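## Task

Push the E3 key down most of its travel and keep it there while sounding G4, then F#4, then E4, in that sequence; E3 may be released only after E4. Same keyboard (C3 at the player's left to C5 at the player's right), same rule that a key counts once it sinks most of the way with no confirmation, and the same failure conditions: wrong key, a key sounding twice, two keys sounding simultaneously, or any note after E4. The result must not rely on the robot still holding something at the end.

## Robot and tools

Robot: two arms, left_arm and right_arm, facing each other across a table; left_arm's base is on the +y side (the names do not match image sides). Each arm ends in an identical five-finger right hand, so hand axes and numbers mean the same on both.

World frame (used in results): origin on the table surface halfway between the arm bases, z up, table top at z = 0. Positions in metres, orientation as quaternion wxyz, velocities in m/s and rad/s. Reported positions may be slightly off, more at long reach.

Hand point: a point fixed to the palm, 0.05 m in front of it, where index pad and thumb tip meet in a pinch. Its +z runs along the straight fingers (which extend 0.06-0.07 m beyond it), +y points out of the palm, +x crosses the palm toward the little finger. A wrist bracket on the little-finger side protrudes 0.03 m past the point along +y and 0.11 m across; it can collide.

execute_actions {actions, pictures}: actions holds at most one entry. Empty list = just report state. {rows, steps}: up to 15 rows, each run for one 1/30 s step, last row repeated to fill steps (max 15, default 15). {steps} alone = wait up to 300 steps, counted from the previous result, so your thinking time is included. pictures (boolean) toggles camera images.

Row layout: one flat list of 28 numbers, each in [-1, 1], always covering both arms. Order: left_arm dx, dy, dz, rx, ry, rz, then left hand little, ring, middle, index, thumb_bend, thumb_turn, force_limit, speed; then the same 14 for right_arm and its hand.
Arm part (dx..rz): an offset, not a pose. It is measured from the hand point's pose in the latest result that reported it (for later calls in the same reply, or before any result, from where the hand is when the action begins), expressed in the hand point's own axes. Every row refers to that same reference, not to the row before. Scale: 1.0 = 0.6 m of travel or 180 degrees; rx, ry, rz form a single rotation vector. All zeros means return to the reference, not stay put. Per step the command is clipped to within 100 mm and 16 degrees of the measured pose; motion trails commands by about 0.17 s, and position is favoured over orientation if both cannot be met.
Hand part: absolute targets. Fingers and thumb_bend: +1 straight, -1 fully curled. thumb_turn: +1 beside the palm, -1 across in front of it. Pinch roughly index -0.22, thumb_bend -0.75, thumb_turn -0.57. force_limit: -1 to +1 maps linearly to about 0-10 N fingertip force (0-15 N for thumb motors), only for closing. speed: -1 nearly stopped to +1 full (full travel 0.6 s). There is no 'no change' value: resend the last executed eight numbers for that hand, or before any, its hand_measured six values plus hand_force_limit and hand_speed. A motor moves only when its target changes by at least 0.01.

move {target, speed, stop_force}: target is one 28-number row as above, offsets from the same reference. Both hand points travel straight lines finishing together, 0.5-10 s (cut off at 10 s). speed: top path speed in m/s, 0.002-0.5, default 0.25; rotation up to twice that in rad/s. stop_force: optional, 9-40 N, shared by both arms, allowed only after the scene has run 0.2 s. An arm stops its path when its wrist sensor feels that much extra push opposing motion for two steps, then backs up two steps and holds. Use it only with slow, non-rotating moves; omit it when lifting off something already pressed. Paths ignore obstacles and the other arm. The move: line reports each arm's ending (done, off_target, moving, held, fault, contact) and limits (paced = pose clipped; held = some steps blocked, after which the arm may jump fast), plus distance to target.

wait {seconds}: 0-10 s, sends nothing new.
zoom_image {camera, region}: camera is cam_high, cam_low, cam_left_wrist or cam_right_wrist (all 504x504); region [x0, y0, x1, y1] pixels from top-left, at most 504 by 504.


Results: per-arm pose and velocity line; 'Hand target' line (the pose the controller is driving toward); 'pose unreachable' and HELD mark commands altered or not sent; Wrist force/torque in the hand's own axes (noise ~2.4 N, offset up to ~4 N, saturating near 50 N); hand_measured, hand_stopped_by (moving, target, force, stalled, fault) and hand_load_n (positive = finger being pushed open). Camera calibration is provided per camera.

Playing: a key sounds once pressed most of the way; nothing reports it. Hold the bass key steadily with one hand, and tap melody keys with a single fingertip of the other, lifting fully before the next. Never let two keys land simultaneously, never re-sound a key, stop after the final note.

Avoid: pushing past a firm surface (arms are stiff; torque limits 138 N m for shoulder/elbow, 25.7 N m for wrists, or 150 N external force, trigger a 10 s stop); arms hitting or pressing each other; knocking anything off the table; long static loads heating motors (warning at 70 °C, brakes at 85 °C).

Each tool is called by a JSON object that holds its "name" and its "arguments", one argument or row to a line.

## Session

{"name": "execute_actions", "arguments": {
  "actions": []
}}

Scene clock: 0.00 s of 6000.00 s.
left_arm: end_effector_position=(+0.3017, +0.4777, +0.4840) hand_measured=(+1.000, +1.000, +1.000, +1.000, +1.000, +1.000) hand_load_n=(+0.0, +0.0, +0.0, +0.0, +0.0, +0.0) hand_stopped_by=(target, target, target, target, target, target) hand_force_limit=0.00 hand_speed=-0.80 end_effector_quat_wxyz=(-0.001, +0.333, +0.943, -0.000) end_effector_velocity=(-0.000, +0.001, +0.000) end_effector_angular_velocity=(+0.001, +0.001, +0.001) | right_arm: end_effector_position=(+0.0847, -0.2688, +0.4853) hand_measured=(+1.000, +1.000, +1.000, +1.000, +1.000, +1.000) hand_load_n=(+0.0, +0.0, +0.0, +0.0, +0.0, +0.0) hand_stopped_by=(target, target, target, target, target, target) hand_force_limit=0.00 hand_speed=-0.80 end_effector_quat_wxyz=(+0.024, -0.353, +0.935, +0.002) end_effector_velocity=(+0.000, +0.000, -0.001) end_effector_angular_velocity=(-0.001, +0.002, +0.000)
Joint positions: left_arm=[ 0.546 -1.714  1.319  1.968  1.573 -1.898] | right_arm=[-1.181 -1.747  1.331  1.939  1.57  -1.881]
Joint velocities: left_arm=[ 0.001 -0.    -0.     0.001  0.    -0.   ] | right_arm=[ 0.     0.001  0.002 -0.     0.    -0.   ]
Joint torques (N m, as the arm reports them, + toward a larger angle): no reading
Motor temperatures (°C, as the motors report them): left_arm=[28 26 26 30 34 33] | right_arm=[24 25 26 30 34 35]
Wrist force (N, on the end effector, along its own x y z axes, offset not removed): no reading
Wrist torque (N m, same axes, about the end effector's origin, offset not removed): no reading
Hand target (left_arm): +0.302, +0.478, +0.484; -0.001, +0.333, +0.943, -0.000
Hand target (right_arm): +0.085, -0.269, +0.485; +0.024, -0.353, +0.935, +0.002
camera_calibration (this result's frames):
cam_left_wrist: T_world_to_cam=[[0.709259, 0.70463, -0.0211878, -0.539043], [0.585169, -0.571722, 0.575075, -0.190936], [0.393101, -0.420275, -0.817826, 0.609501], [0, 0, 0, 1]] pos_world=[0.254455, 0.526821, 0.596847]
cam_right_wrist: T_world_to_cam=[[-0.539316, 0.842078, 0.00663128, 0.269285], [0.679958, 0.430812, 0.593344, -0.23031], [0.496785, 0.324509, -0.804921, 0.565965], [0, 0, 0, 1]] pos_world=[0.0206676, -0.311199, 0.590425]

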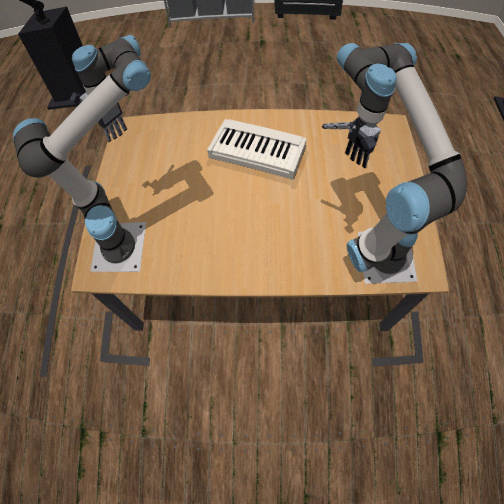

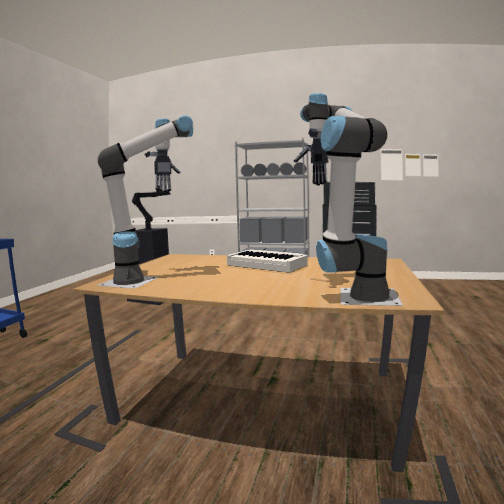

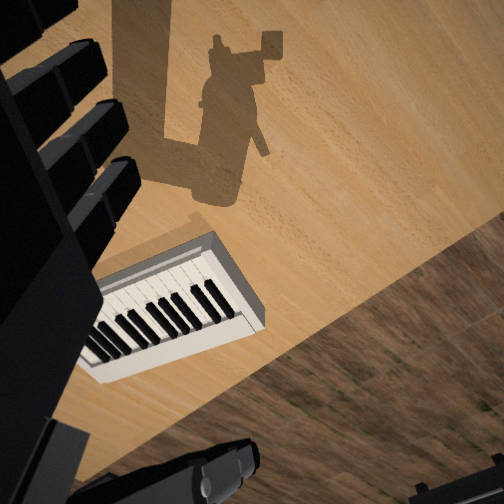

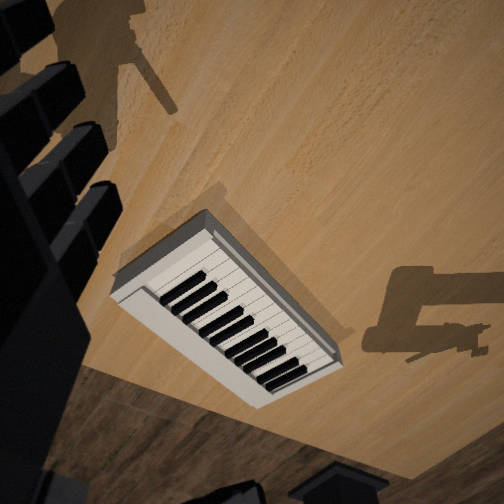

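{"name": "zoom_image", "arguments": {
  "camera": "cam_right_wrist",
  "region": [100, 190, 352, 442]
}}

{"name": "zoom_image", "arguments": {
  "camera": "cam_left_wrist",
  "region": [70, 200, 280, 410]
}}

{"name": "zoom_image", "arguments": {
  "camera": "cam_high",
  "region": [195, 90, 321, 216]
}}

Region (100, 190, 352, 442) of cam_right_wrist's 504x504 image, scaled by 2.000, with more detail than that image has.

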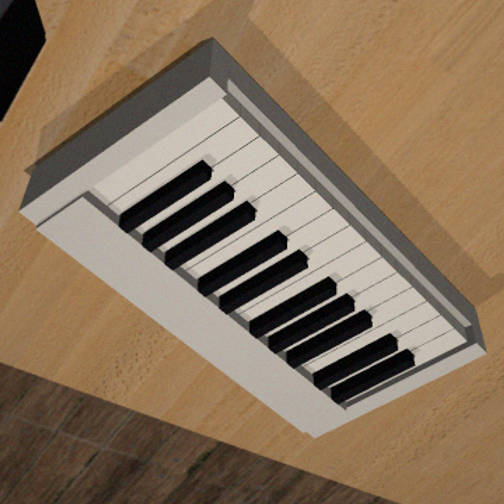

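Region (70, 200, 280, 410) of cam_left_wrist's 504x504 image, scaled by 2.400, with more detail than that image has.

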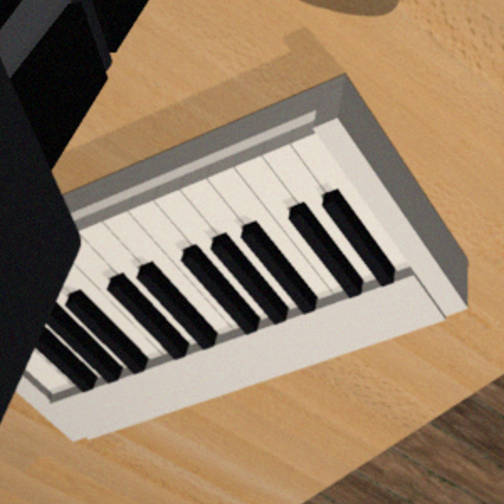

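Region (195, 90, 321, 216) of cam_high's 504x504 image, scaled by 4.000, with more detail than that image has.

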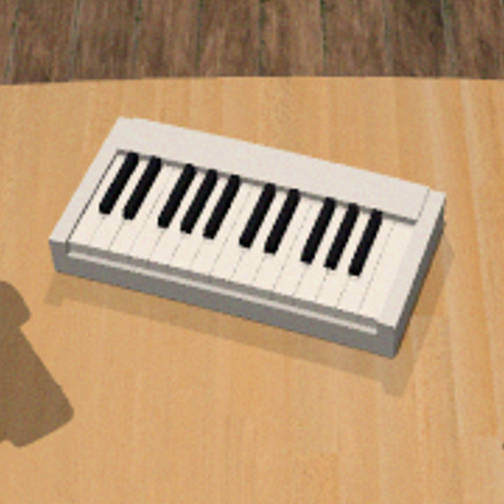

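{"name": "zoom_image", "arguments": {
  "camera": "cam_right_wrist",
  "region": [170, 200, 270, 300]
}}

{"name": "zoom_image", "arguments": {
  "camera": "cam_right_wrist",
  "region": [250, 290, 350, 390]
}}

{"name": "zoom_image", "arguments": {
  "camera": "cam_left_wrist",
  "region": [140, 220, 240, 320]
}}

{"name": "zoom_image", "arguments": {
  "camera": "cam_left_wrist",
  "region": [90, 250, 190, 350]
}}

Region (170, 200, 270, 300) of cam_right_wrist's 504x504 image, scaled by 5.040, with more detail than that image has.

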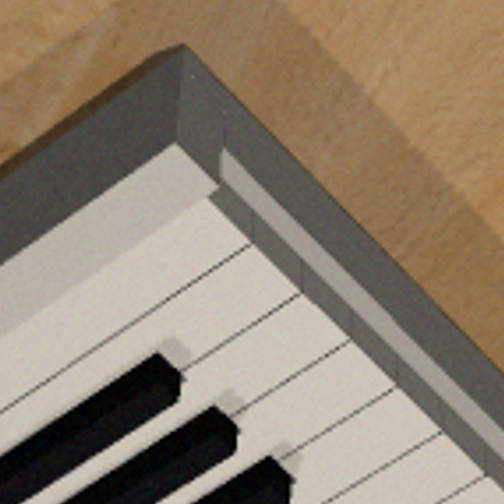

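Region (250, 290, 350, 390) of cam_right_wrist's 504x504 image, scaled by 5.040, with more detail than that image has.

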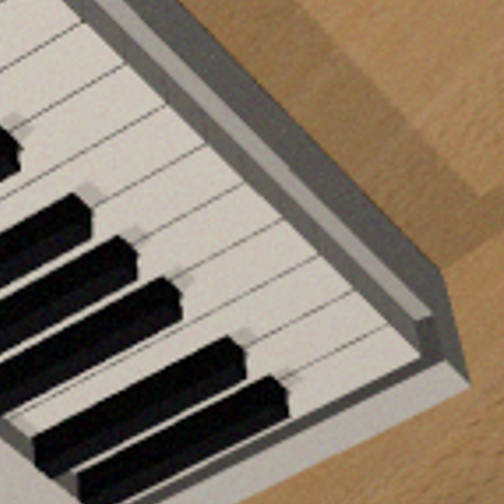

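Region (140, 220, 240, 320) of cam_left_wrist's 504x504 image, scaled by 5.040, with more detail than that image has.

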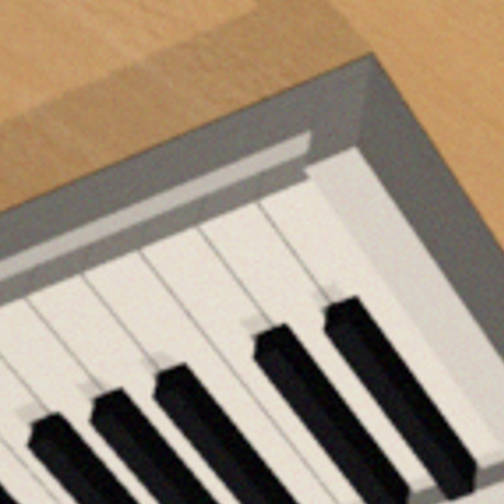

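Region (90, 250, 190, 350) of cam_left_wrist's 504x504 image, scaled by 5.040, with more detail than that image has.

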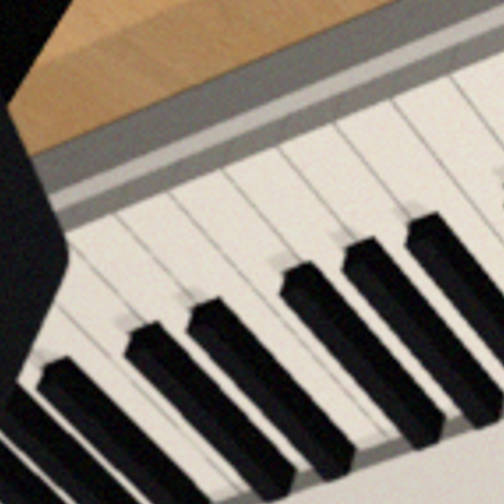

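{"name": "move", "arguments": {
  "target": [-0.56487,-0.21936,0.63408,0.19227,-0.03522,-0.10958,-1,-1,-1,0.42,1,1,0,0, -0.51311,-0.15778,0.66379,0.09907,-0.19776,-0.64225,-1,-1,-1,0.42,1,1,0,0],
  "speed": 0.4
}}

Scene clock: 123.33 s of 6000.00 s.
left_arm: end_effector_position=(+0.4821, +0.1629, +0.1030) hand_measured=(-1.000, -1.000, -1.000, +0.420, +1.000, +1.000) hand_load_n=(+0.0, +0.0, +0.0, +0.0, +0.0, +0.0) hand_stopped_by=(target, target, target, target, target, target) hand_force_limit=0.00 hand_speed=0.00 end_effector_quat_wxyz=(-0.048, +0.153, +0.941, -0.297) end_effector_velocity=(+0.001, -0.002, -0.001) end_effector_angular_velocity=(-0.003, +0.001, +0.002) | right_arm: end_effector_position=(+0.3951, -0.1280, +0.1032) hand_measured=(-1.000, -1.000, -1.000, +0.420, +1.000, +1.000) hand_load_n=(+0.0, +0.0, +0.0, +0.0, +0.0, +0.0) hand_stopped_by=(target, target, target, target, target, target) hand_force_limit=0.00 hand_speed=0.00 end_effector_quat_wxyz=(+0.297, -0.941, +0.154, -0.048) end_effector_velocity=(+0.002, +0.001, -0.001) end_effector_angular_velocity=(+0.001, -0.002, +0.010)
Joint positions: left_arm=[ 0.75  -0.934  1.274  0.917  2.105 -2.138] | right_arm=[-1.218 -1.006  1.365  0.789  1.117 -3.914]
Joint velocities: left_arm=[ 0.001  0.005 -0.004 -0.004  0.002 -0.002] | right_arm=[-0.     0.006 -0.007  0.003 -0.004 -0.01 ]
Joint torques (N m, as the arm reports them, + toward a larger angle): left_arm=[  4.61 -34.99 -27.32  -0.66   2.82  -2.31] | right_arm=[-13.47 -33.62 -24.87   3.04  -3.03  -2.53]
Motor temperatures (°C, as the motors report them): left_arm=[28 26 26 30 34 33] | right_arm=[24 25 26 30 34 35]
Wrist force (N, on the end effector, along its own x y z axes, offset not removed): left_arm=[-0.5 -0.7 3.1] | right_arm=[1.3 2.3 -0.1]
Wrist torque (N m, same axes, about the end effector's origin, offset not removed): left_arm=[-0.36 -0.27 -0.18] | right_arm=[0.28 -0.35 -0.04]
Hand target (left_arm): +0.482, +0.163, +0.103; -0.048, +0.153, +0.941, -0.297
Hand target (right_arm): +0.395, -0.128, +0.103; -0.297, +0.941, -0.154, +0.048
Off the commanded pose (left_arm): 0.000 m, 0 deg.
Off the commanded pose (right_arm): 0.001 m, 0 deg.
After step 90, 117.00 s passed at rest.
move: done
camera_calibration (this result's frames):
cam_left_wrist: T_world_to_cam=[[0.358625, 0.726281, -0.586433, -0.229543], [0.855626, -0.00458002, 0.517574, -0.47429], [0.373218, -0.687383, -0.623067, 0.127715], [0, 0, 0, 1]] pos_world=[0.440469, 0.25233, 0.190444]
cam_right_wrist: T_world_to_cam=[[-0.40486, -0.726322, -0.555469, 0.124764], [-0.844706, 0.0645034, 0.53133, 0.286519], [-0.350087, 0.684322, -0.639643, 0.422103], [0, 0, 0, 1]] pos_world=[0.440309, -0.216716, 0.187061]

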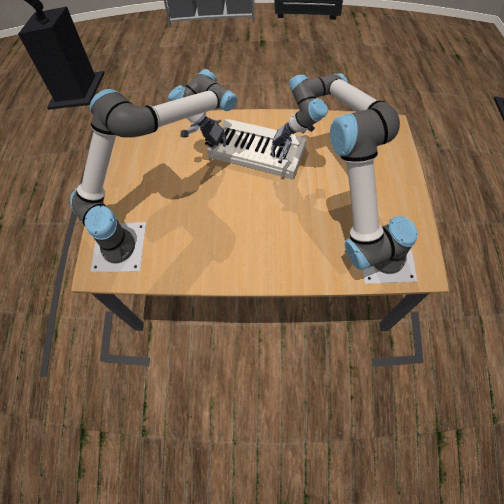

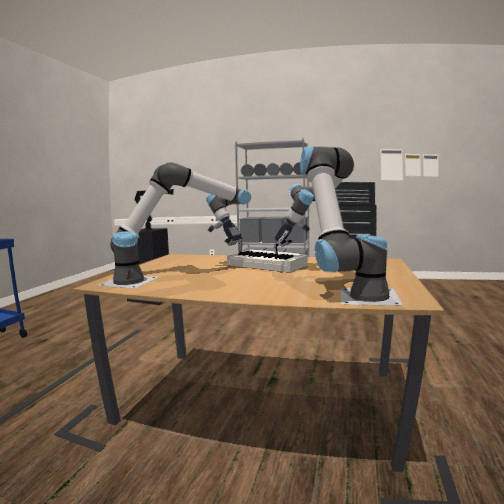

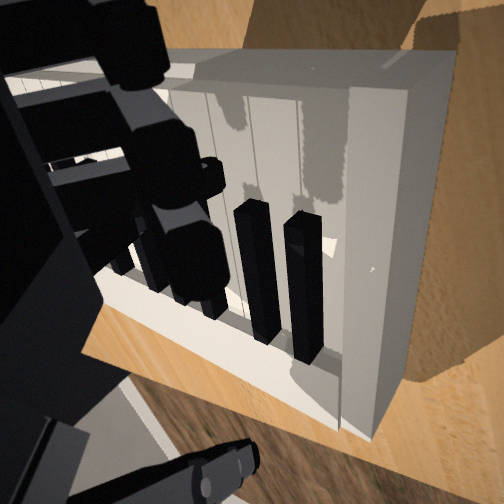

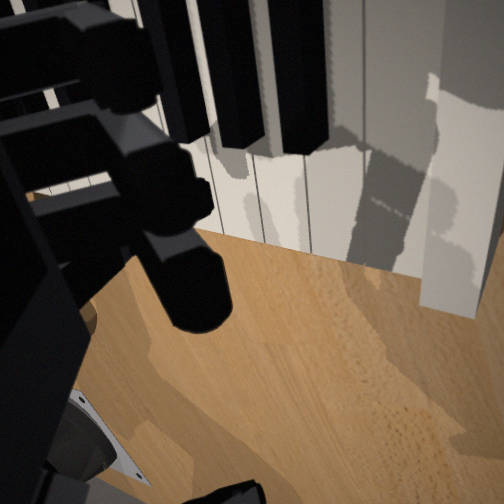

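{"name": "zoom_image", "arguments": {
  "camera": "cam_right_wrist",
  "region": [170, 100, 370, 300]
}}

{"name": "zoom_image", "arguments": {
  "camera": "cam_left_wrist",
  "region": [170, 60, 370, 260]
}}

Region (170, 100, 370, 300) of cam_right_wrist's 504x504 image, scaled by 2.520, with more detail than that image has.

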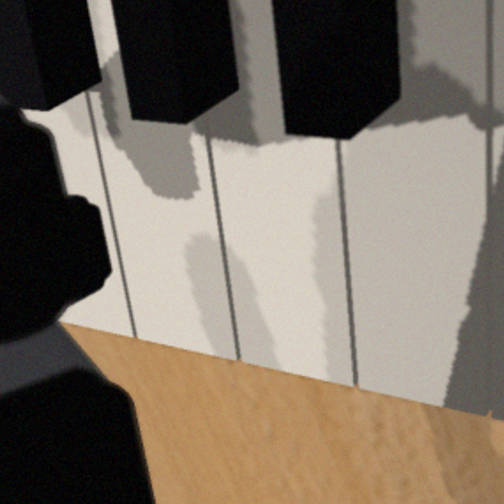

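Region (170, 60, 370, 260) of cam_left_wrist's 504x504 image, scaled by 2.520, with more detail than that image has.

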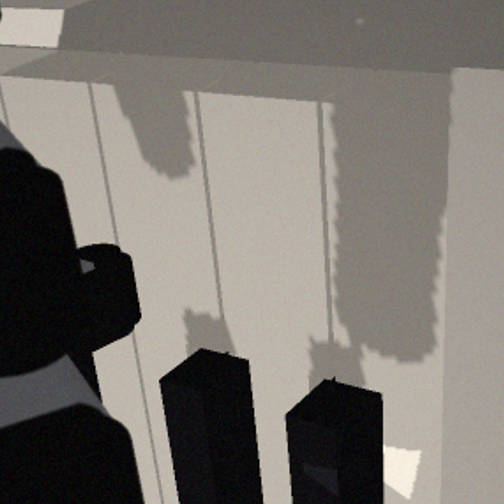

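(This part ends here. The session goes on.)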